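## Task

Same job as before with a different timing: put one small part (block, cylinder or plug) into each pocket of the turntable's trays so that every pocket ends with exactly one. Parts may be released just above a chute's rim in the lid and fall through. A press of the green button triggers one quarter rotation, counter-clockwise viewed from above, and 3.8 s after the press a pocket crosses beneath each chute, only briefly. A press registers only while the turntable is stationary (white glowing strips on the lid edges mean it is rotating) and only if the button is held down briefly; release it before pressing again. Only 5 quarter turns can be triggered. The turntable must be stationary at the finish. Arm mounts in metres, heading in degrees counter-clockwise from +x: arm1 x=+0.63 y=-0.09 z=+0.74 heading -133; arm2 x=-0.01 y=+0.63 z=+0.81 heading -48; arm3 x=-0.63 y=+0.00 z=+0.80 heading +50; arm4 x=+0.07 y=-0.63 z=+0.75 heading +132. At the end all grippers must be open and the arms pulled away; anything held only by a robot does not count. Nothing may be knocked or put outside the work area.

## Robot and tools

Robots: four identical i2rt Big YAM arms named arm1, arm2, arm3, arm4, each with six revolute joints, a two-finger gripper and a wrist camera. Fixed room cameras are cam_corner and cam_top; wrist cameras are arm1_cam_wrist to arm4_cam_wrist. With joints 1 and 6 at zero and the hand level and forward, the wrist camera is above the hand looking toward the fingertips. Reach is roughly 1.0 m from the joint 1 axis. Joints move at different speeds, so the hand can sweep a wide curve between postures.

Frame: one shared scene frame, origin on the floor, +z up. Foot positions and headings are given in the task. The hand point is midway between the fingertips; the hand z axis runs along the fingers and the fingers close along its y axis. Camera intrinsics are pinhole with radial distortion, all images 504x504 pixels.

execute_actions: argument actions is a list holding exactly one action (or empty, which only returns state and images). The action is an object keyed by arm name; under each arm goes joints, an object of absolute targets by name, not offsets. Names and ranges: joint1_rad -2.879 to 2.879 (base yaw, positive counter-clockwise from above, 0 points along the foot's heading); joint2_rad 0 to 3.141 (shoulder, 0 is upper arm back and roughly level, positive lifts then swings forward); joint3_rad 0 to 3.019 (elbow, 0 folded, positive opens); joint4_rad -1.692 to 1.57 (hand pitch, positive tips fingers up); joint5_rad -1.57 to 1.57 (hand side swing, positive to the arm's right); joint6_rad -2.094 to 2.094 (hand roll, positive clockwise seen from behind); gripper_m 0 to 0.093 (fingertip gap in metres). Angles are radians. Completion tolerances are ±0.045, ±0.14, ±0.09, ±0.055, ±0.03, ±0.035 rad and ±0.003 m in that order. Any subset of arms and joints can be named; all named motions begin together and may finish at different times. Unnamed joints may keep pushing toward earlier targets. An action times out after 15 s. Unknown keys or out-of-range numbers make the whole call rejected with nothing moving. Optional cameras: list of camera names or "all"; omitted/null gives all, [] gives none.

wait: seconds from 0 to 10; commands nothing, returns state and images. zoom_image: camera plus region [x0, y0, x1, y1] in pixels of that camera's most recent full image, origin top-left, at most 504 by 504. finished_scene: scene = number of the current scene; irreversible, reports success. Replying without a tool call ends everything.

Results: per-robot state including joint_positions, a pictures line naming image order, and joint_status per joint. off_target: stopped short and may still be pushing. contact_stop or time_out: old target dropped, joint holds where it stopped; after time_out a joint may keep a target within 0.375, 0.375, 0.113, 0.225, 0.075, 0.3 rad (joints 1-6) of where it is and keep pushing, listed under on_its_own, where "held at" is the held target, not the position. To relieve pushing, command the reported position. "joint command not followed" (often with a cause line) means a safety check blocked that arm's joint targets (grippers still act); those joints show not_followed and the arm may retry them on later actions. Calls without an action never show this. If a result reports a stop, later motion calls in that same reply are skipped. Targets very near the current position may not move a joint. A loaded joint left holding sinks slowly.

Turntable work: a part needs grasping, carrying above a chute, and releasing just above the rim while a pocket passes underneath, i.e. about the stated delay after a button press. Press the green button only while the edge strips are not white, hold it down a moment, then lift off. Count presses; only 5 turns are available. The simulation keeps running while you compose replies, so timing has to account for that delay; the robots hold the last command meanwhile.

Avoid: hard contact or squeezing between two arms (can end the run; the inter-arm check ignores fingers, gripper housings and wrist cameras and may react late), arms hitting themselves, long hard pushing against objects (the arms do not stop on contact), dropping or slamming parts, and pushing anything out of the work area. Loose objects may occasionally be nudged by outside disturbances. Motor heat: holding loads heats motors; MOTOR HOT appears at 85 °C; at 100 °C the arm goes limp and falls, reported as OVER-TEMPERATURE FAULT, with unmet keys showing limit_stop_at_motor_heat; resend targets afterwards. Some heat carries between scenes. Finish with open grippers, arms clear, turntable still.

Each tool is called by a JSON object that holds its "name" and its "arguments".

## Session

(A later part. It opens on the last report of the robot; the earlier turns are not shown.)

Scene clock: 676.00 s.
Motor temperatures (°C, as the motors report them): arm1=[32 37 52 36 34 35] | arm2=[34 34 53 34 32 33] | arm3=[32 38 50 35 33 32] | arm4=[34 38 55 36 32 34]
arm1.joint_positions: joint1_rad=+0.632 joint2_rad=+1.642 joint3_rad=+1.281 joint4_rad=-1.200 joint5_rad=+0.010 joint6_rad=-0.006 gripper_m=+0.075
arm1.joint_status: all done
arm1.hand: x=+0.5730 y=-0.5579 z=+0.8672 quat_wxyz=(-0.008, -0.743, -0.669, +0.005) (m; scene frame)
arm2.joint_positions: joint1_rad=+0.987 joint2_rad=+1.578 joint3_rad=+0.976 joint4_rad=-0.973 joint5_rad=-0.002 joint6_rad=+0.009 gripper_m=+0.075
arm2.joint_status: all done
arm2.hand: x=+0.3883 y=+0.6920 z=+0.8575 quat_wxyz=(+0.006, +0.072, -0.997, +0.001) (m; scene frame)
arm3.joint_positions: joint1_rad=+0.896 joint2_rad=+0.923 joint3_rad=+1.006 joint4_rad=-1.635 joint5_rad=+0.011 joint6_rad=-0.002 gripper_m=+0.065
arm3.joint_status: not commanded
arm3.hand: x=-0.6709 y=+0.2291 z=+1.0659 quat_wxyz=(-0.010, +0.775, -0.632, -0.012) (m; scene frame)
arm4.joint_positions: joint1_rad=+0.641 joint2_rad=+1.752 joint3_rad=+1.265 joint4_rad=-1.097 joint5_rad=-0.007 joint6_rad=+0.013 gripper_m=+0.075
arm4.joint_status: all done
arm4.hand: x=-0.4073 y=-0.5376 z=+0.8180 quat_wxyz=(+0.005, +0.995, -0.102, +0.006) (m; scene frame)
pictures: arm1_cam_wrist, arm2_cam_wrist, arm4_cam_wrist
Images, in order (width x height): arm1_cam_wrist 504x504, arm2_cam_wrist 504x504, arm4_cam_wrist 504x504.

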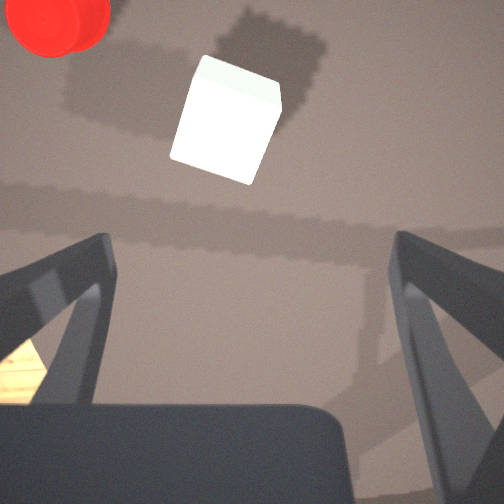

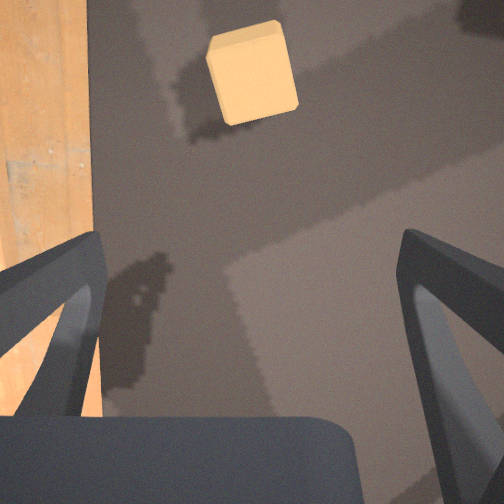

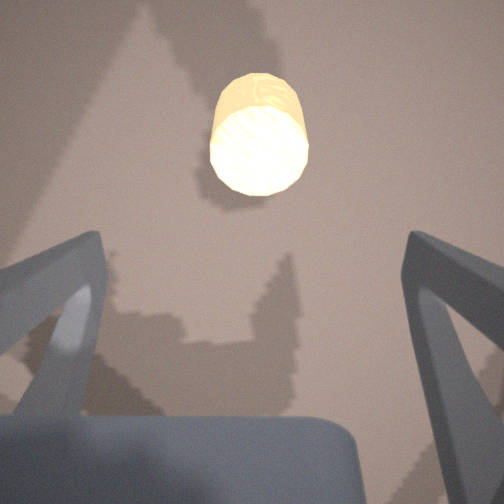

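{"name": "execute_actions", "arguments": {"actions": [{"arm1":{"joints":{"joint1_rad":0.665,"joint2_rad":1.785,"joint3_rad":1.128,"joint4_rad":-0.908,"joint6_rad":0.36,"gripper_m":0.09}},"arm2":{"joints":{"joint2_rad":1.825,"joint3_rad":0.938,"joint4_rad":-0.665,"joint6_rad":-0.26}},"arm4":{"joints":{"joint2_rad":1.825,"joint3_rad":1.186,"joint4_rad":-0.895}}}], "cameras": ["arm1_cam_wrist","arm2_cam_wrist","arm4_cam_wrist"]}}

Scene clock: 704.93 s.
Motor temperatures (°C, as the motors report them): arm1=[32 39 52 36 34 35] | arm2=[34 36 51 34 32 33] | arm3=[32 38 49 35 33 32] | arm4=[34 38 51 36 32 34]
arm1.joint_positions: joint1_rad=+0.663 joint2_rad=+1.792 joint3_rad=+1.126 joint4_rad=-0.924 joint5_rad=+0.010 joint6_rad=+0.351 gripper_m=+0.090
arm1.joint_status: all done
arm1.hand: x=+0.5903 y=-0.5511 z=+0.7477 quat_wxyz=(+0.003, -0.842, -0.539, -0.005) (m; scene frame)
arm2.joint_positions: joint1_rad=+0.987 joint2_rad=+1.830 joint3_rad=+0.931 joint4_rad=-0.677 joint5_rad=-0.002 joint6_rad=-0.250 gripper_m=+0.075
arm2.joint_status: all done
arm2.hand: x=+0.4021 y=+0.6937 z=+0.7450 quat_wxyz=(+0.007, +0.200, -0.980, +0.000) (m; scene frame)
arm3.joint_positions: joint1_rad=+0.896 joint2_rad=+0.923 joint3_rad=+1.006 joint4_rad=-1.635 joint5_rad=+0.011 joint6_rad=-0.002 gripper_m=+0.065
arm3.joint_status: not commanded
arm3.hand: x=-0.6709 y=+0.2291 z=+1.0659 quat_wxyz=(-0.010, +0.775, -0.632, -0.012) (m; scene frame)
arm4.joint_positions: joint1_rad=+0.641 joint2_rad=+1.833 joint3_rad=+1.186 joint4_rad=-0.906 joint5_rad=-0.007 joint6_rad=+0.013 gripper_m=+0.075
arm4.joint_status: all done
arm4.hand: x=-0.4109 y=-0.5371 z=+0.7544 quat_wxyz=(+0.004, +0.995, -0.102, -0.009) (m; scene frame)
pictures: arm1_cam_wrist, arm2_cam_wrist, arm4_cam_wrist
Images, in order (width x height): arm1_cam_wrist 504x504, arm2_cam_wrist 504x504, arm4_cam_wrist 504x504.

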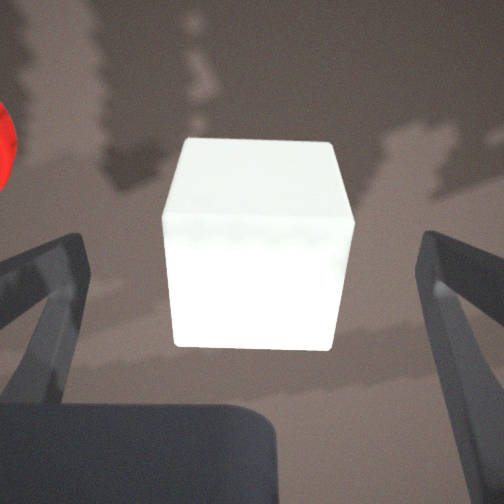

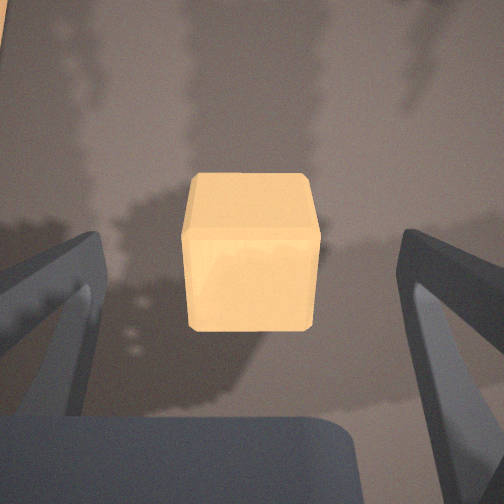

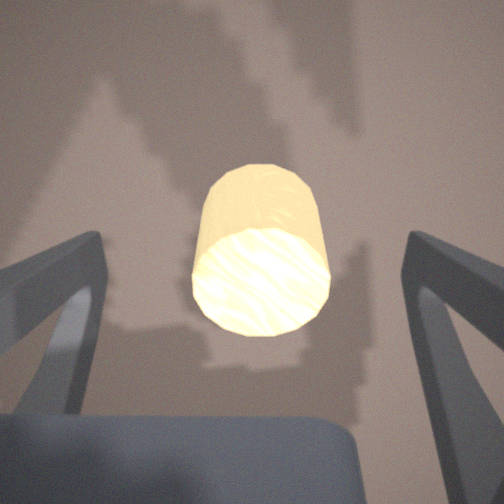

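{"name": "execute_actions", "arguments": {"actions": [{"arm1":{"joints":{"joint4_rad":-0.885,"gripper_m":0.025}},"arm2":{"joints":{"gripper_m":0.018}},"arm4":{"joints":{"joint4_rad":-0.875,"gripper_m":0.017}}}], "cameras": ["arm1_cam_wrist","arm2_cam_wrist","arm4_cam_wrist"]}}

Scene clock: 713.07 s.
Motor temperatures (°C, as the motors report them): arm1=[32 39 51 36 34 35] | arm2=[34 36 50 34 32 33] | arm3=[32 37 49 35 33 32] | arm4=[34 38 50 36 32 34]
arm1.joint_positions: joint1_rad=+0.663 joint2_rad=+1.792 joint3_rad=+1.126 joint4_rad=-0.901 joint5_rad=+0.010 joint6_rad=+0.352 gripper_m=+0.039
arm1.joint_status: gripper_m off_target (ended at +0.039, target +0.025); the others done
arm1.hand: x=+0.5897 y=-0.5567 z=+0.7477 quat_wxyz=(-0.006, -0.842, -0.539, +0.002) (m; scene frame)
arm2.joint_positions: joint1_rad=+0.987 joint2_rad=+1.830 joint3_rad=+0.931 joint4_rad=-0.677 joint5_rad=-0.002 joint6_rad=-0.250 gripper_m=+0.031
arm2.joint_status: gripper_m off_target (ended at +0.031, target +0.018)
arm2.hand: x=+0.4021 y=+0.6937 z=+0.7450 quat_wxyz=(+0.007, +0.200, -0.980, +0.000) (m; scene frame)
arm3.joint_positions: joint1_rad=+0.896 joint2_rad=+0.923 joint3_rad=+1.006 joint4_rad=-1.635 joint5_rad=+0.011 joint6_rad=-0.002 gripper_m=+0.065
arm3.joint_status: not commanded
arm3.hand: x=-0.6709 y=+0.2291 z=+1.0659 quat_wxyz=(-0.010, +0.775, -0.632, -0.012) (m; scene frame)
arm4.joint_positions: joint1_rad=+0.641 joint2_rad=+1.833 joint3_rad=+1.186 joint4_rad=-0.888 joint5_rad=-0.007 joint6_rad=+0.013 gripper_m=+0.030
arm4.joint_status: gripper_m off_target (ended at +0.030, target +0.017); the others done
arm4.hand: x=-0.4154 y=-0.5362 z=+0.7545 quat_wxyz=(+0.003, +0.995, -0.102, -0.018) (m; scene frame)
pictures: arm1_cam_wrist, arm2_cam_wrist, arm4_cam_wrist
Images, in order (width x height): arm1_cam_wrist 504x504, arm2_cam_wrist 504x504, arm4_cam_wrist 504x504.

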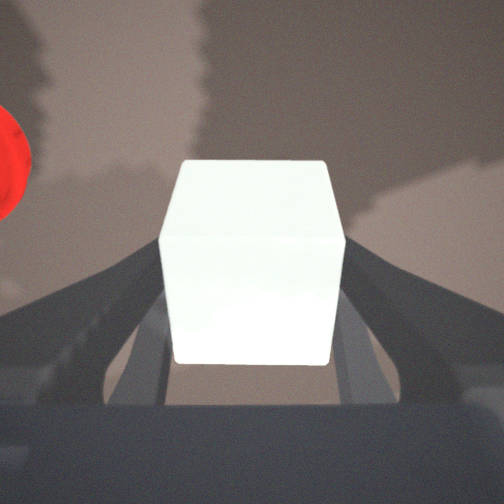

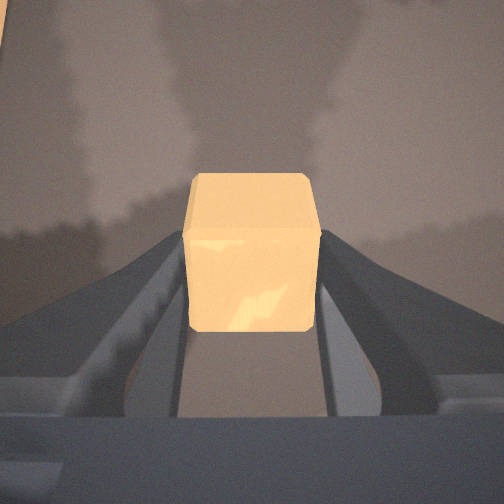

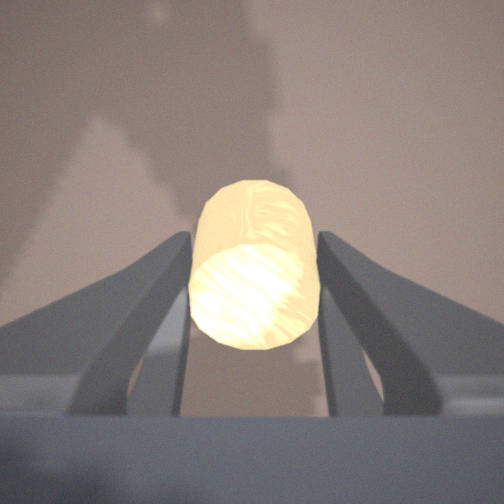

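{"name": "execute_actions", "arguments": {"actions": [{"arm1":{"joints":{"joint2_rad":0.93,"joint3_rad":1.02,"joint4_rad":-1.65,"joint6_rad":-0.12}},"arm2":{"joints":{"joint1_rad":0.75,"joint2_rad":0.93,"joint3_rad":1.04,"joint4_rad":-1.65,"joint6_rad":0.17}},"arm4":{"joints":{"joint1_rad":0.55,"joint2_rad":1.33,"joint3_rad":1.145,"joint4_rad":-1.375}}}], "cameras": []}}

{"name": "execute_actions", "arguments": {"actions": [{"arm1":{"joints":{"joint1_rad":-0.6}},"arm2":{"joints":{"joint1_rad":-0.4}},"arm4":{"joints":{"joint1_rad":-0.455,"joint2_rad":1.35}}}], "cameras": ["arm1_cam_wrist","arm2_cam_wrist","arm4_cam_wrist"]}}

Scene clock: 734.83 s.
Motor temperatures (°C, as the motors report them): arm1=[32 39 50 36 34 35] | arm2=[34 36 50 34 32 33] | arm3=[32 37 49 35 33 32] | arm4=[34 38 50 36 32 34]
arm1.joint_positions: joint1_rad=+0.663 joint2_rad=+0.923 joint3_rad=+1.021 joint4_rad=-1.635 joint5_rad=+0.010 joint6_rad=-0.111 gripper_m=+0.039
arm1.joint_status: all done
arm1.hand: x=+0.6052 y=-0.3185 z=+1.0078 quat_wxyz=(-0.016, -0.696, -0.717, +0.015) (m; scene frame)
arm2.joint_positions: joint1_rad=+0.745 joint2_rad=+0.923 joint3_rad=+1.014 joint4_rad=-1.639 joint5_rad=-0.001 joint6_rad=+0.160 gripper_m=+0.031
arm2.joint_status: all done
arm2.hand: x=+0.2209 y=+0.6101 z=+1.0752 quat_wxyz=(-0.008, -0.124, -0.992, +0.002) (m; scene frame)
arm3.joint_positions: joint1_rad=+0.896 joint2_rad=+0.923 joint3_rad=+1.006 joint4_rad=-1.635 joint5_rad=+0.011 joint6_rad=-0.002 gripper_m=+0.065
arm3.joint_status: not commanded
arm3.hand: x=-0.6709 y=+0.2291 z=+1.0659 quat_wxyz=(-0.010, +0.775, -0.632, -0.012) (m; scene frame)
arm4.joint_positions: joint1_rad=+0.544 joint2_rad=+1.322 joint3_rad=+1.140 joint4_rad=-1.366 joint5_rad=-0.007 joint6_rad=+0.013 gripper_m=+0.030
arm4.joint_status: all done
arm4.hand: x=-0.2854 y=-0.5239 z=+0.9513 quat_wxyz=(+0.003, +0.989, -0.150, -0.012) (m; scene frame)
pictures: none
No camera images: the call's "cameras" was empty. Leave "cameras" out to get every camera's image.

Scene clock: 736.47 s.
Motor temperatures (°C, as the motors report them): arm1=[32 39 50 36 34 35] | arm2=[34 36 50 34 32 33] | arm3=[32 37 49 35 33 32] | arm4=[34 38 50 36 32 34]
arm1.joint_positions: joint1_rad=-0.597 joint2_rad=+0.923 joint3_rad=+1.021 joint4_rad=-1.635 joint5_rad=+0.010 joint6_rad=-0.113 gripper_m=+0.039
arm1.joint_status: all done
arm1.hand: x=+0.3962 y=-0.1352 z=+1.0030 quat_wxyz=(-0.002, -0.985, -0.171, +0.012) (m; scene frame)
arm2.joint_positions: joint1_rad=-0.397 joint2_rad=+0.926 joint3_rad=+1.014 joint4_rad=-1.639 joint5_rad=-0.002 joint6_rad=+0.161 gripper_m=+0.031
arm2.joint_status: all done
arm2.hand: x=+0.0662 y=+0.4108 z=+1.0767 quat_wxyz=(-0.008, -0.641, -0.767, +0.009) (m; scene frame)
arm3.joint_positions: joint1_rad=+0.896 joint2_rad=+0.923 joint3_rad=+1.006 joint4_rad=-1.635 joint5_rad=+0.011 joint6_rad=-0.002 gripper_m=+0.065
arm3.joint_status: not commanded
arm3.hand: x=-0.6709 y=+0.2291 z=+1.0659 quat_wxyz=(-0.010, +0.775, -0.632, -0.012) (m; scene frame)
arm4.joint_positions: joint1_rad=-0.452 joint2_rad=+1.343 joint3_rad=+1.140 joint4_rad=-1.366 joint5_rad=-0.007 joint6_rad=+0.013 gripper_m=+0.030
arm4.joint_status: all done
arm4.hand: x=-0.0328 y=-0.2685 z=+0.9432 quat_wxyz=(+0.003, +0.797, -0.604, -0.002) (m; scene frame)
pictures: arm1_cam_wrist, arm2_cam_wrist, arm4_cam_wrist
Images, in order (width x height): arm1_cam_wrist 504x504, arm2_cam_wrist 504x504, arm4_cam_wrist 504x504.

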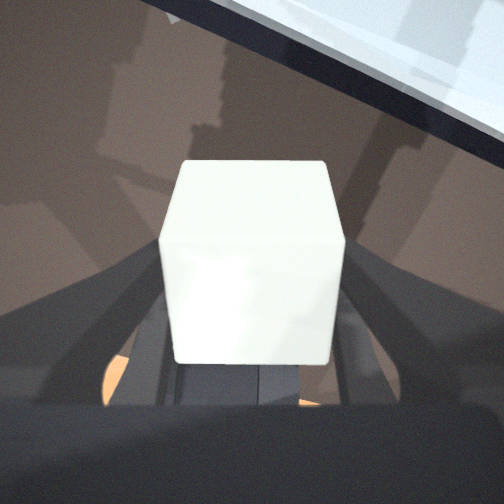

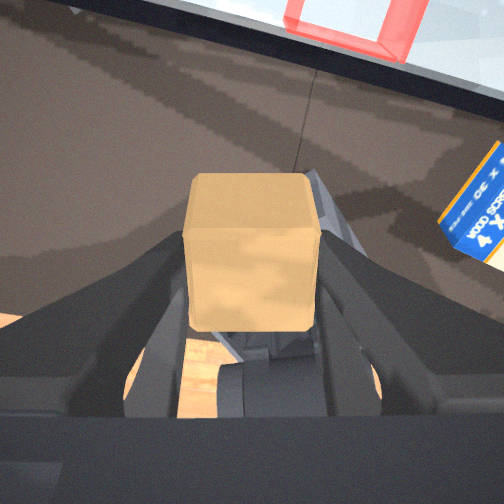

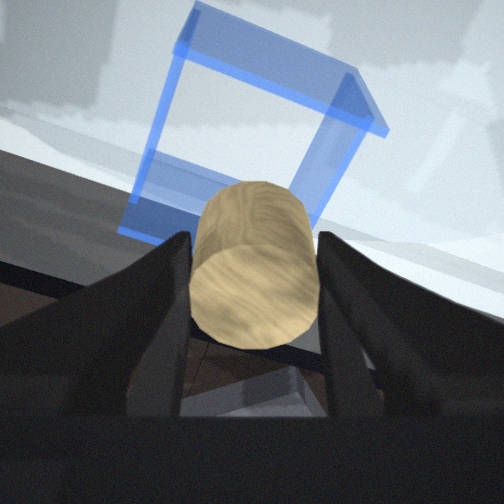

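{"name": "execute_actions", "arguments": {"actions": [{"arm1":{"joints":{"joint1_rad":-0.985,"joint2_rad":1.625,"joint3_rad":1.56,"joint4_rad":-1.365}},"arm2":{"joints":{"joint1_rad":-0.69,"joint2_rad":1.34,"joint3_rad":1.065,"joint4_rad":-1.065}}}], "cameras": ["arm1_cam_wrist","arm2_cam_wrist"]}}

Scene clock: 741.37 s.
Motor temperatures (°C, as the motors report them): arm1=[32 38 51 36 34 35] | arm2=[34 36 52 34 32 33] | arm3=[32 37 49 35 33 32] | arm4=[34 38 50 36 32 34]
arm1.joint_positions: joint1_rad=-0.992 joint2_rad=+1.630 joint3_rad=+1.510 joint4_rad=-1.375 joint5_rad=+0.010 joint6_rad=-0.114 gripper_m=+0.039
arm1.joint_status: all done
arm1.hand: x=+0.1245 y=+0.0017 z=+0.9465 quat_wxyz=(+0.005, -0.999, +0.026, +0.030) (m; scene frame)
arm2.joint_positions: joint1_rad=-0.693 joint2_rad=+1.346 joint3_rad=+1.033 joint4_rad=-1.079 joint5_rad=-0.002 joint6_rad=+0.161 gripper_m=+0.031
arm2.joint_status: all done
arm2.hand: x=+0.0054 y=+0.2206 z=+0.9714 quat_wxyz=(-0.069, -0.744, -0.662, +0.060) (m; scene frame)
arm3.joint_positions: joint1_rad=+0.896 joint2_rad=+0.923 joint3_rad=+1.006 joint4_rad=-1.635 joint5_rad=+0.011 joint6_rad=-0.002 gripper_m=+0.065
arm3.joint_status: not commanded
arm3.hand: x=-0.6709 y=+0.2291 z=+1.0659 quat_wxyz=(-0.010, +0.775, -0.632, -0.012) (m; scene frame)
arm4.joint_positions: joint1_rad=-0.452 joint2_rad=+1.343 joint3_rad=+1.140 joint4_rad=-1.366 joint5_rad=-0.007 joint6_rad=+0.013 gripper_m=+0.030
arm4.joint_status: not commanded
arm4.hand: x=-0.0328 y=-0.2685 z=+0.9432 quat_wxyz=(+0.003, +0.797, -0.604, -0.002) (m; scene frame)
pictures: arm1_cam_wrist, arm2_cam_wrist
Images, in order (width x height): arm1_cam_wrist 504x504, arm2_cam_wrist 504x504.

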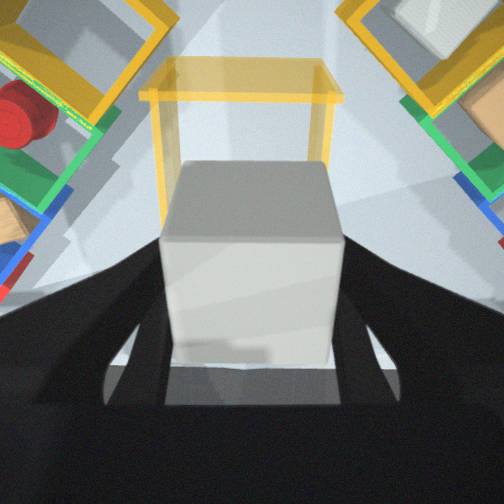

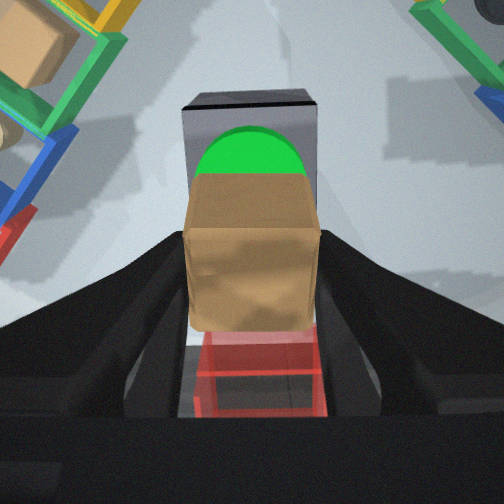

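{"name": "execute_actions", "arguments": {"actions": [{"arm2":{"joints":{"joint2_rad":1.51}}}], "cameras": []}}

{"name": "execute_actions", "arguments": {"actions": [{"arm2":{"joints":{"joint2_rad":1.09}}}], "cameras": []}}

{"name": "execute_actions", "arguments": {"actions": [{"arm2":{"joints":{"joint1_rad":-0.63,"joint3_rad":0.775,"joint4_rad":-1.225}}}], "cameras": []}}

{"name": "wait", "arguments": {"seconds": 0.61}}

{"name": "execute_actions", "arguments": {"actions": [{"arm1":{"joints":{"gripper_m":0.065}},"arm2":{"joints":{"gripper_m":0.065}},"arm4":{"joints":{"gripper_m":0.065}}}]}}

Scene clock: 756.37 s.
Motor temperatures (°C, as the motors report them): arm1=[32 39 54 36 34 35] | arm2=[34 36 54 34 32 33] | arm3=[32 37 49 35 33 32] | arm4=[34 37 50 36 32 34]
arm1.joint_positions: joint1_rad=-0.992 joint2_rad=+1.630 joint3_rad=+1.510 joint4_rad=-1.375 joint5_rad=+0.010 joint6_rad=-0.114 gripper_m=+0.039
arm1.joint_status: not commanded
arm1.hand: x=+0.1245 y=+0.0017 z=+0.9465 quat_wxyz=(+0.005, -0.999, +0.026, +0.030) (m; scene frame)
arm2.joint_positions: joint1_rad=-0.693 joint2_rad=+1.476 joint3_rad=+1.064 joint4_rad=-1.071 joint5_rad=-0.002 joint6_rad=+0.162 gripper_m=+0.031
arm2.joint_status: all done
arm2.hand: x=+0.0056 y=+0.2059 z=+0.9324 quat_wxyz=(-0.034, -0.747, -0.664, +0.031) (m; scene frame)
arm3.joint_positions: joint1_rad=+0.896 joint2_rad=+0.923 joint3_rad=+1.006 joint4_rad=-1.635 joint5_rad=+0.011 joint6_rad=-0.002 gripper_m=+0.065
arm3.joint_status: not commanded
arm3.hand: x=-0.6709 y=+0.2291 z=+1.0659 quat_wxyz=(-0.010, +0.775, -0.632, -0.012) (m; scene frame)
arm4.joint_positions: joint1_rad=-0.452 joint2_rad=+1.343 joint3_rad=+1.140 joint4_rad=-1.366 joint5_rad=-0.007 joint6_rad=+0.013 gripper_m=+0.030
arm4.joint_status: not commanded
arm4.hand: x=-0.0328 y=-0.2685 z=+0.9432 quat_wxyz=(+0.003, +0.797, -0.604, -0.002) (m; scene frame)
pictures: none
No camera images: the call's "cameras" was empty. Leave "cameras" out to get every camera's image.

Scene clock: 757.70 s.
Motor temperatures (°C, as the motors report them): arm1=[32 39 55 36 34 35] | arm2=[34 36 54 34 32 33] | arm3=[32 37 49 35 33 32] | arm4=[34 37 50 36 32 34]
arm1.joint_positions: joint1_rad=-0.992 joint2_rad=+1.630 joint3_rad=+1.510 joint4_rad=-1.375 joint5_rad=+0.010 joint6_rad=-0.114 gripper_m=+0.039
arm1.joint_status: not commanded
arm1.hand: x=+0.1245 y=+0.0017 z=+0.9465 quat_wxyz=(+0.005, -0.999, +0.026, +0.030) (m; scene frame)
arm2.joint_positions: joint1_rad=-0.693 joint2_rad=+1.087 joint3_rad=+1.057 joint4_rad=-1.071 joint5_rad=-0.002 joint6_rad=+0.162 gripper_m=+0.031
arm2.joint_status: all done
arm2.hand: x=+0.0056 y=+0.2330 z=+1.0827 quat_wxyz=(-0.180, -0.726, -0.646, +0.151) (m; scene frame)
arm3.joint_positions: joint1_rad=+0.896 joint2_rad=+0.923 joint3_rad=+1.006 joint4_rad=-1.635 joint5_rad=+0.011 joint6_rad=-0.002 gripper_m=+0.065
arm3.joint_status: not commanded
arm3.hand: x=-0.6709 y=+0.2291 z=+1.0659 quat_wxyz=(-0.010, +0.775, -0.632, -0.012) (m; scene frame)
arm4.joint_positions: joint1_rad=-0.452 joint2_rad=+1.343 joint3_rad=+1.140 joint4_rad=-1.366 joint5_rad=-0.007 joint6_rad=+0.013 gripper_m=+0.030
arm4.joint_status: not commanded
arm4.hand: x=-0.0328 y=-0.2685 z=+0.9432 quat_wxyz=(+0.003, +0.797, -0.604, -0.002) (m; scene frame)
pictures: none
No camera images: the call's "cameras" was empty. Leave "cameras" out to get every camera's image.

Scene clock: 758.80 s.
Motor temperatures (°C, as the motors report them): arm1=[32 39 55 36 34 35] | arm2=[34 36 54 34 32 33] | arm3=[32 37 49 35 33 32] | arm4=[34 37 50 36 32 34]
arm1.joint_positions: joint1_rad=-0.992 joint2_rad=+1.630 joint3_rad=+1.510 joint4_rad=-1.375 joint5_rad=+0.010 joint6_rad=-0.114 gripper_m=+0.039
arm1.joint_status: not commanded
arm1.hand: x=+0.1245 y=+0.0017 z=+0.9465 quat_wxyz=(+0.005, -0.999, +0.026, +0.030) (m; scene frame)
arm2.joint_positions: joint1_rad=-0.630 joint2_rad=+1.089 joint3_rad=+0.766 joint4_rad=-1.219 joint5_rad=-0.002 joint6_rad=+0.162 gripper_m=+0.031
arm2.joint_status: all done
arm2.hand: x=+0.0167 y=+0.3565 z=+0.9460 quat_wxyz=(-0.011, -0.726, -0.687, +0.012) (m; scene frame)
arm3.joint_positions: joint1_rad=+0.896 joint2_rad=+0.923 joint3_rad=+1.006 joint4_rad=-1.635 joint5_rad=+0.011 joint6_rad=-0.002 gripper_m=+0.065
arm3.joint_status: not commanded
arm3.hand: x=-0.6709 y=+0.2291 z=+1.0659 quat_wxyz=(-0.010, +0.775, -0.632, -0.012) (m; scene frame)
arm4.joint_positions: joint1_rad=-0.452 joint2_rad=+1.343 joint3_rad=+1.140 joint4_rad=-1.366 joint5_rad=-0.007 joint6_rad=+0.013 gripper_m=+0.030
arm4.joint_status: not commanded
arm4.hand: x=-0.0328 y=-0.2685 z=+0.9432 quat_wxyz=(+0.003, +0.797, -0.604, -0.002) (m; scene frame)
pictures: none
No camera images: the call's "cameras" was empty. Leave "cameras" out to get every camera's image.

Scene clock: 759.43 s.
Motor temperatures (°C, as the motors report them): arm1=[32 39 55 36 34 35] | arm2=[34 36 54 34 32 33] | arm3=[32 37 49 35 33 32] | arm4=[34 37 50 36 32 34]
arm1.joint_positions: joint1_rad=-0.992 joint2_rad=+1.630 joint3_rad=+1.510 joint4_rad=-1.375 joint5_rad=+0.010 joint6_rad=-0.114 gripper_m=+0.039
arm1.joint_status: not commanded
arm1.hand: x=+0.1245 y=+0.0017 z=+0.9465 quat_wxyz=(+0.005, -0.999, +0.026, +0.030) (m; scene frame)
arm2.joint_positions: joint1_rad=-0.630 joint2_rad=+1.089 joint3_rad=+0.766 joint4_rad=-1.219 joint5_rad=-0.002 joint6_rad=+0.162 gripper_m=+0.031
arm2.joint_status: all done
arm2.hand: x=+0.0167 y=+0.3565 z=+0.9460 quat_wxyz=(-0.011, -0.726, -0.687, +0.012) (m; scene frame)
arm3.joint_positions: joint1_rad=+0.896 joint2_rad=+0.923 joint3_rad=+1.006 joint4_rad=-1.635 joint5_rad=+0.011 joint6_rad=-0.002 gripper_m=+0.065
arm3.joint_status: not commanded
arm3.hand: x=-0.6709 y=+0.2291 z=+1.0659 quat_wxyz=(-0.010, +0.775, -0.632, -0.012) (m; scene frame)
arm4.joint_positions: joint1_rad=-0.452 joint2_rad=+1.343 joint3_rad=+1.140 joint4_rad=-1.366 joint5_rad=-0.007 joint6_rad=+0.013 gripper_m=+0.030
arm4.joint_status: not commanded
arm4.hand: x=-0.0328 y=-0.2685 z=+0.9432 quat_wxyz=(+0.003, +0.797, -0.604, -0.002) (m; scene frame)
wait: 0.63 s; at rest by 0.27 s
pictures: arm1_cam_wrist, arm2_cam_wrist, arm3_cam_wrist, arm4_cam_wrist, cam_corner, cam_top
Images, in order (width x height): arm1_cam_wrist 504x504, arm2_cam_wrist 504x504, arm3_cam_wrist 504x504, arm4_cam_wrist 504x504, cam_corner 504x504, cam_top 504x504.

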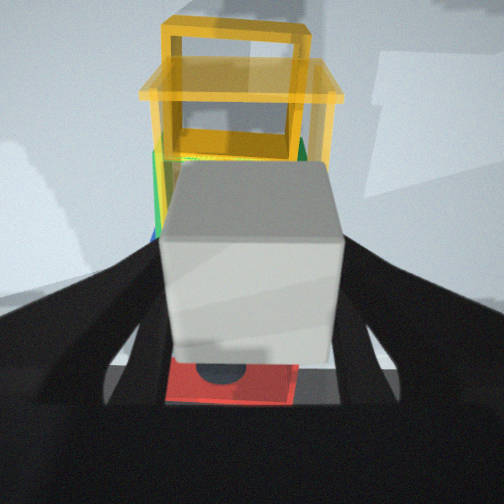

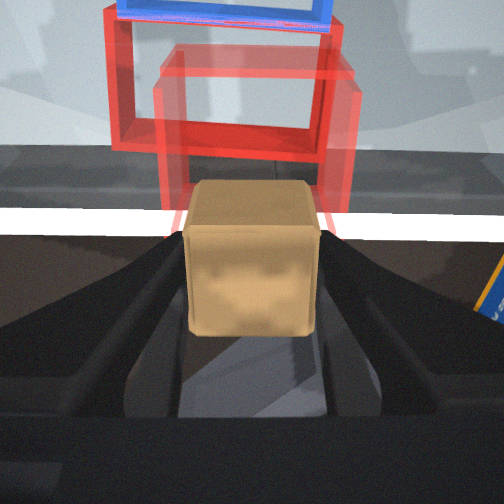

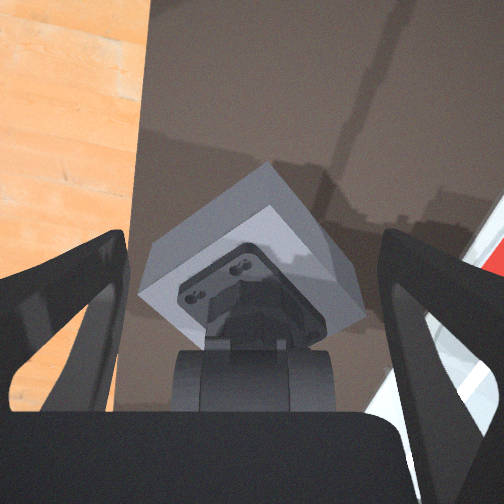

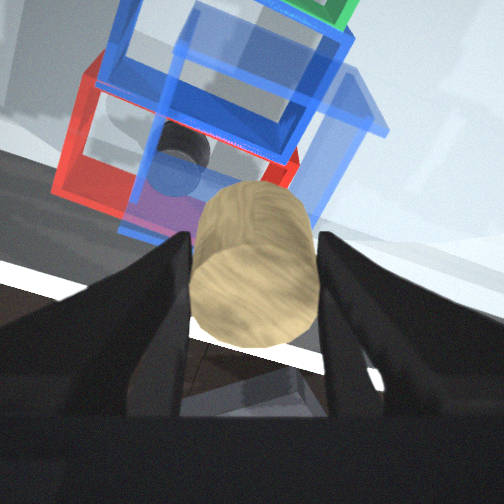

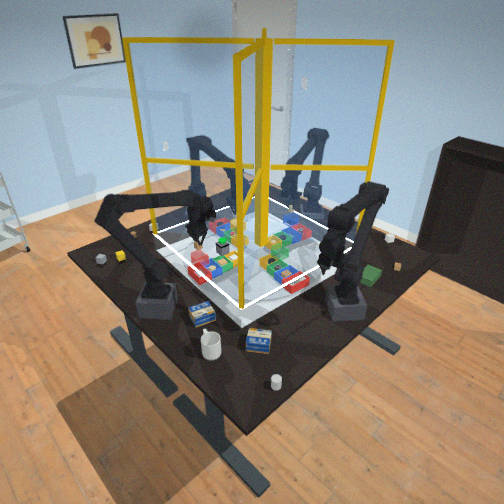

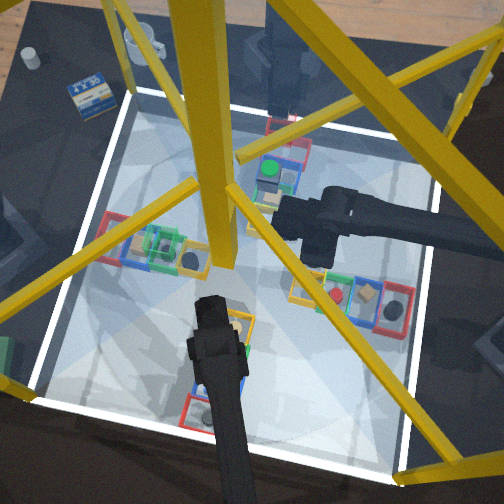

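Scene clock: 760.03 s.
Motor temperatures (°C, as the motors report them): arm1=[32 39 55 36 34 35] | arm2=[34 36 54 34 32 33] | arm3=[32 37 49 35 33 32] | arm4=[34 37 50 36 32 34]
arm1.joint_positions: joint1_rad=-0.992 joint2_rad=+1.630 joint3_rad=+1.510 joint4_rad=-1.375 joint5_rad=+0.010 joint6_rad=-0.114 gripper_m=+0.065
arm1.joint_status: all done
arm1.hand: x=+0.1245 y=+0.0017 z=+0.9465 quat_wxyz=(+0.005, -0.999, +0.026, +0.030) (m; scene frame)
arm2.joint_positions: joint1_rad=-0.630 joint2_rad=+1.089 joint3_rad=+0.766 joint4_rad=-1.219 joint5_rad=-0.002 joint6_rad=+0.162 gripper_m=+0.065
arm2.joint_status: all done
arm2.hand: x=+0.0167 y=+0.3565 z=+0.9460 quat_wxyz=(-0.011, -0.726, -0.687, +0.012) (m; scene frame)
arm3.joint_positions: joint1_rad=+0.896 joint2_rad=+0.923 joint3_rad=+1.006 joint4_rad=-1.635 joint5_rad=+0.011 joint6_rad=-0.002 gripper_m=+0.065
arm3.joint_status: not commanded
arm3.hand: x=-0.6709 y=+0.2291 z=+1.0659 quat_wxyz=(-0.010, +0.775, -0.632, -0.012) (m; scene frame)
arm4.joint_positions: joint1_rad=-0.452 joint2_rad=+1.343 joint3_rad=+1.140 joint4_rad=-1.366 joint5_rad=-0.007 joint6_rad=+0.013 gripper_m=+0.065
arm4.joint_status: all done
arm4.hand: x=-0.0328 y=-0.2685 z=+0.9432 quat_wxyz=(+0.003, +0.797, -0.604, -0.002) (m; scene frame)
pictures: arm1_cam_wrist, arm2_cam_wrist, arm3_cam_wrist, arm4_cam_wrist, cam_corner, cam_top
Images, in order (width x height): arm1_cam_wrist 504x504, arm2_cam_wrist 504x504, arm3_cam_wrist 504x504, arm4_cam_wrist 504x504, cam_corner 504x504, cam_top 504x504.

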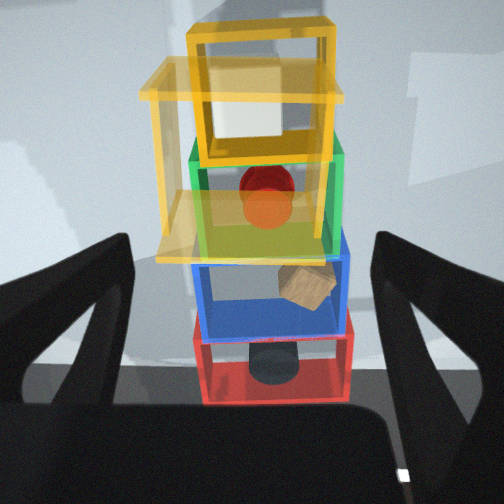

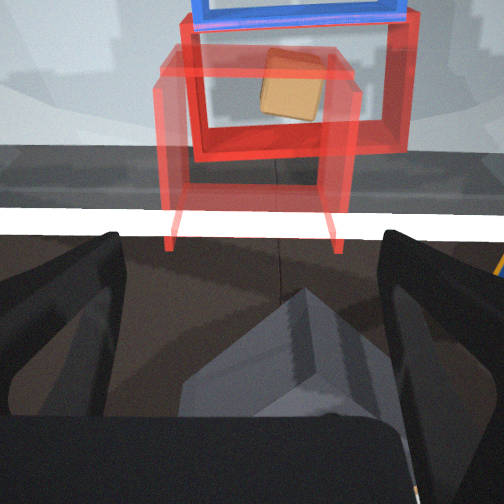

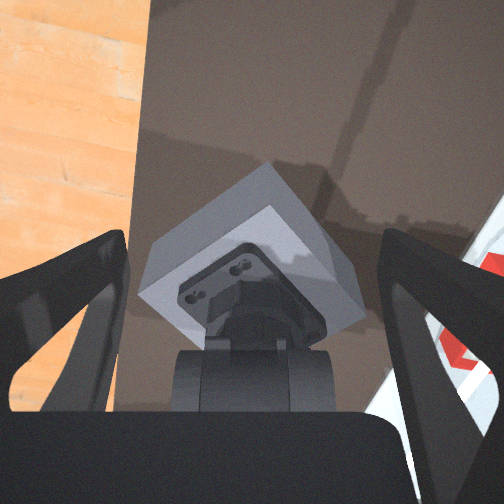

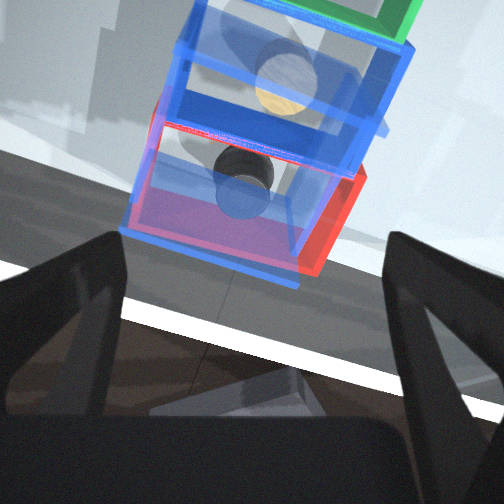

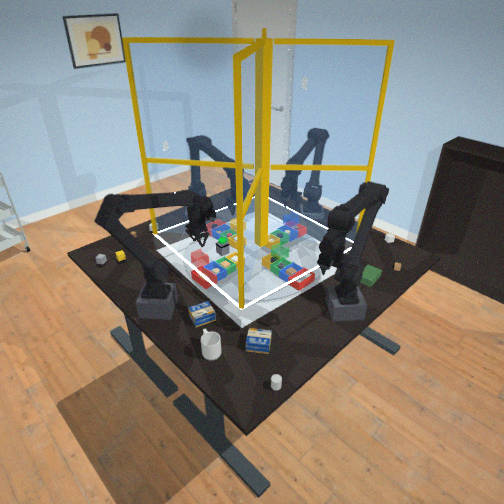

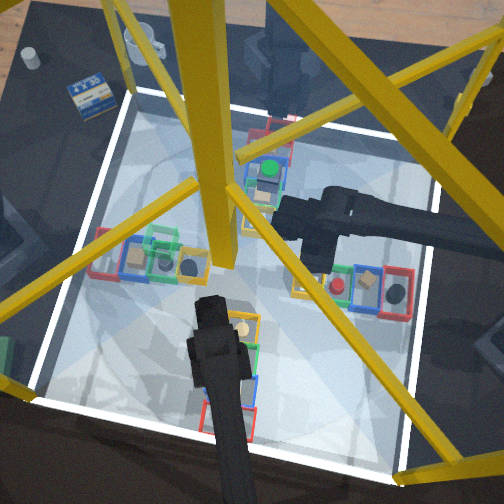

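All three landed. Retreat the arms.

{"name": "execute_actions", "arguments": {"actions": [{"arm1":{"joints":{"joint1_rad":-0.45,"joint2_rad":0.8,"joint3_rad":0.9,"joint4_rad":-1.6}},"arm2":{"joints":{"joint1_rad":-0.4,"joint2_rad":0.8,"joint3_rad":0.9,"joint4_rad":-1.6}},"arm4":{"joints":{"joint1_rad":0.4,"joint2_rad":0.8,"joint3_rad":0.9,"joint4_rad":-1.6}}}]}}

{"name": "wait", "arguments": {"seconds": 3}}

Scene clock: 766.13 s.
Motor temperatures (°C, as the motors report them): arm1=[32 39 55 36 34 35] | arm2=[34 35 54 34 32 33] | arm3=[32 37 49 35 33 32] | arm4=[34 37 50 36 32 34]
arm1.joint_positions: joint1_rad=-0.456 joint2_rad=+0.800 joint3_rad=+0.915 joint4_rad=-1.589 joint5_rad=+0.008 joint6_rad=-0.114 gripper_m=+0.065
arm1.joint_status: all done
arm1.hand: x=+0.4304 y=-0.1580 z=+0.9871 quat_wxyz=(-0.009, -0.970, -0.239, +0.043) (m; scene frame)
arm2.joint_positions: joint1_rad=-0.402 joint2_rad=+0.796 joint3_rad=+0.877 joint4_rad=-1.588 joint5_rad=-0.002 joint6_rad=+0.162 gripper_m=+0.065
arm2.joint_status: all done
arm2.hand: x=+0.0544 y=+0.4406 z=+1.0487 quat_wxyz=(-0.026, -0.643, -0.765, +0.020) (m; scene frame)
arm3.joint_positions: joint1_rad=+0.896 joint2_rad=+0.923 joint3_rad=+1.006 joint4_rad=-1.635 joint5_rad=+0.011 joint6_rad=-0.002 gripper_m=+0.065
arm3.joint_status: not commanded
arm3.hand: x=-0.6709 y=+0.2291 z=+1.0659 quat_wxyz=(-0.010, +0.775, -0.632, -0.012) (m; scene frame)
arm4.joint_positions: joint1_rad=+0.391 joint2_rad=+0.790 joint3_rad=+0.906 joint4_rad=-1.592 joint5_rad=-0.007 joint6_rad=+0.013 gripper_m=+0.065
arm4.joint_status: all done
arm4.hand: x=-0.1118 y=-0.5424 z=+0.9988 quat_wxyz=(-0.006, +0.973, -0.224, -0.047) (m; scene frame)
pictures: arm1_cam_wrist, arm2_cam_wrist, arm3_cam_wrist, arm4_cam_wrist, cam_corner, cam_top
Images, in order (width x height): arm1_cam_wrist 504x504, arm2_cam_wrist 504x504, arm3_cam_wrist 504x504, arm4_cam_wrist 504x504, cam_corner 504x504, cam_top 504x504.

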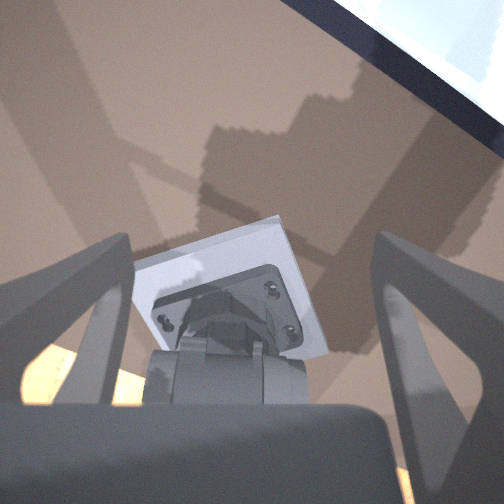

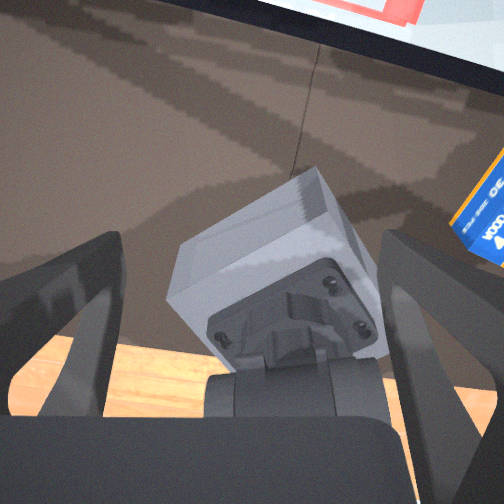

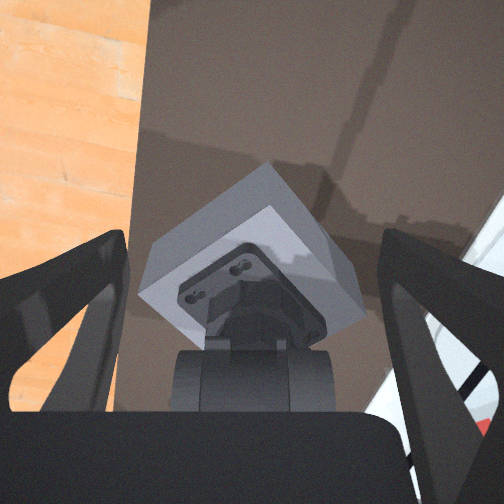

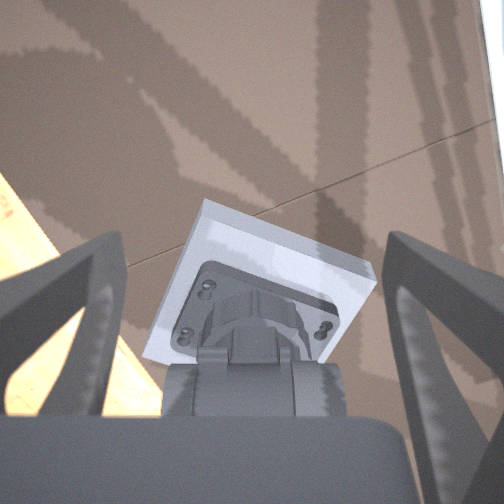

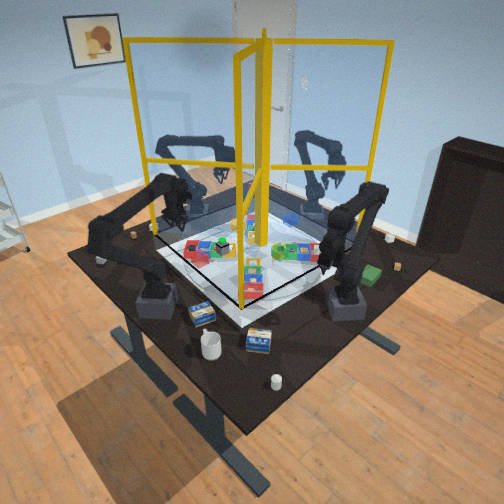

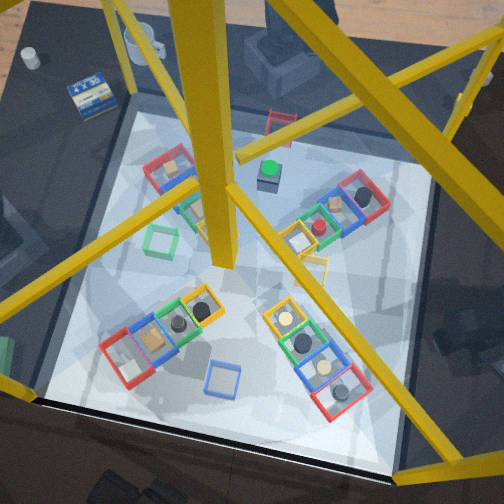

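Scene clock: 769.13 s.
Motor temperatures (°C, as the motors report them): arm1=[32 39 54 36 34 35] | arm2=[34 35 54 34 32 33] | arm3=[32 37 49 35 33 32] | arm4=[34 37 50 36 32 34]
arm1.joint_positions: joint1_rad=-0.456 joint2_rad=+0.800 joint3_rad=+0.915 joint4_rad=-1.589 joint5_rad=+0.008 joint6_rad=-0.114 gripper_m=+0.065
arm1.joint_status: all done
arm1.hand: x=+0.4304 y=-0.1580 z=+0.9871 quat_wxyz=(-0.009, -0.970, -0.239, +0.043) (m; scene frame)
arm2.joint_positions: joint1_rad=-0.402 joint2_rad=+0.796 joint3_rad=+0.877 joint4_rad=-1.588 joint5_rad=-0.002 joint6_rad=+0.162 gripper_m=+0.065
arm2.joint_status: all done
arm2.hand: x=+0.0544 y=+0.4406 z=+1.0487 quat_wxyz=(-0.026, -0.643, -0.765, +0.020) (m; scene frame)
arm3.joint_positions: joint1_rad=+0.896 joint2_rad=+0.923 joint3_rad=+1.006 joint4_rad=-1.635 joint5_rad=+0.011 joint6_rad=-0.002 gripper_m=+0.065
arm3.joint_status: not commanded
arm3.hand: x=-0.6709 y=+0.2291 z=+1.0659 quat_wxyz=(-0.010, +0.775, -0.632, -0.012) (m; scene frame)
arm4.joint_positions: joint1_rad=+0.391 joint2_rad=+0.790 joint3_rad=+0.906 joint4_rad=-1.592 joint5_rad=-0.007 joint6_rad=+0.013 gripper_m=+0.065
arm4.joint_status: all done
arm4.hand: x=-0.1118 y=-0.5424 z=+0.9988 quat_wxyz=(-0.006, +0.973, -0.224, -0.047) (m; scene frame)
wait: 3.00 s; at rest by 0.27 s
pictures: arm1_cam_wrist, arm2_cam_wrist, arm3_cam_wrist, arm4_cam_wrist, cam_corner, cam_top
Images, in order (width x height): arm1_cam_wrist 504x504, arm2_cam_wrist 504x504, arm3_cam_wrist 504x504, arm4_cam_wrist 504x504, cam_corner 504x504, cam_top 504x504.

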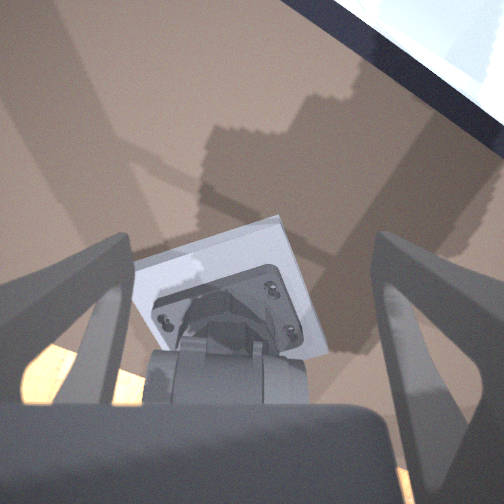

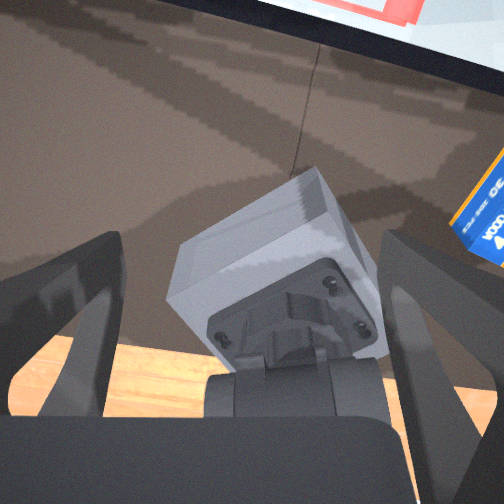

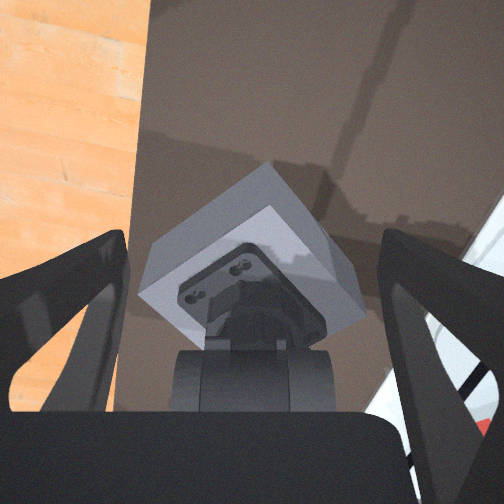

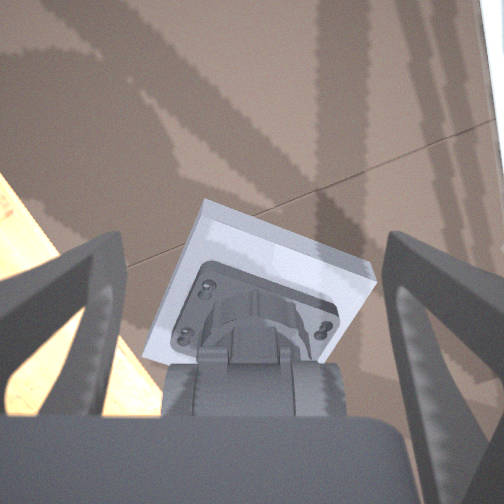

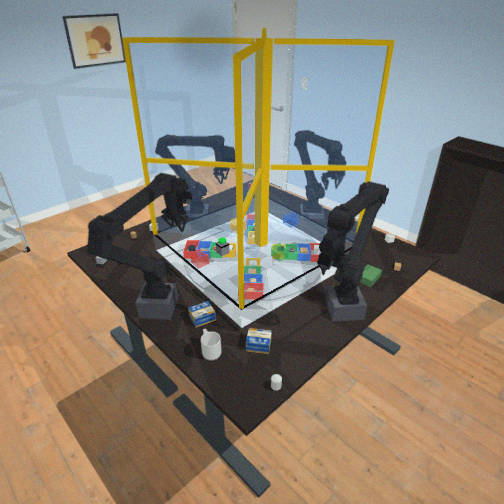

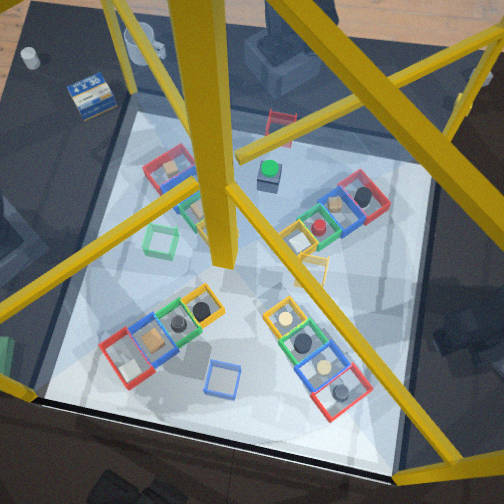

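{"name": "zoom_image", "arguments": {"camera": "cam_top", "region": [90, 130, 400, 430]}}

Region (90, 130, 400, 430) of cam_top's 504x504 image, scaled by 1.626, with more detail than that image has; it fills the top 488 rows of this view, and the rest is white.

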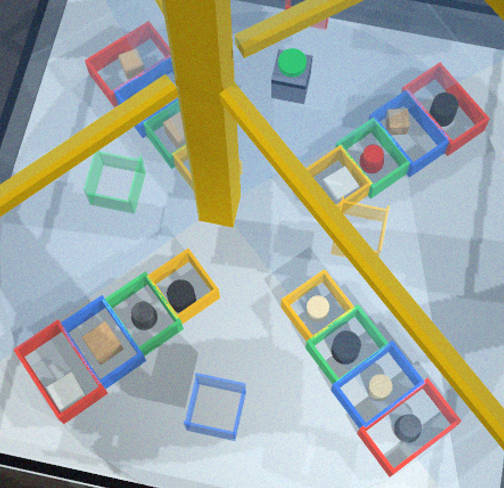

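{"name": "finished_scene", "arguments": {"scene": 2}}

The scene is finished: the task was done.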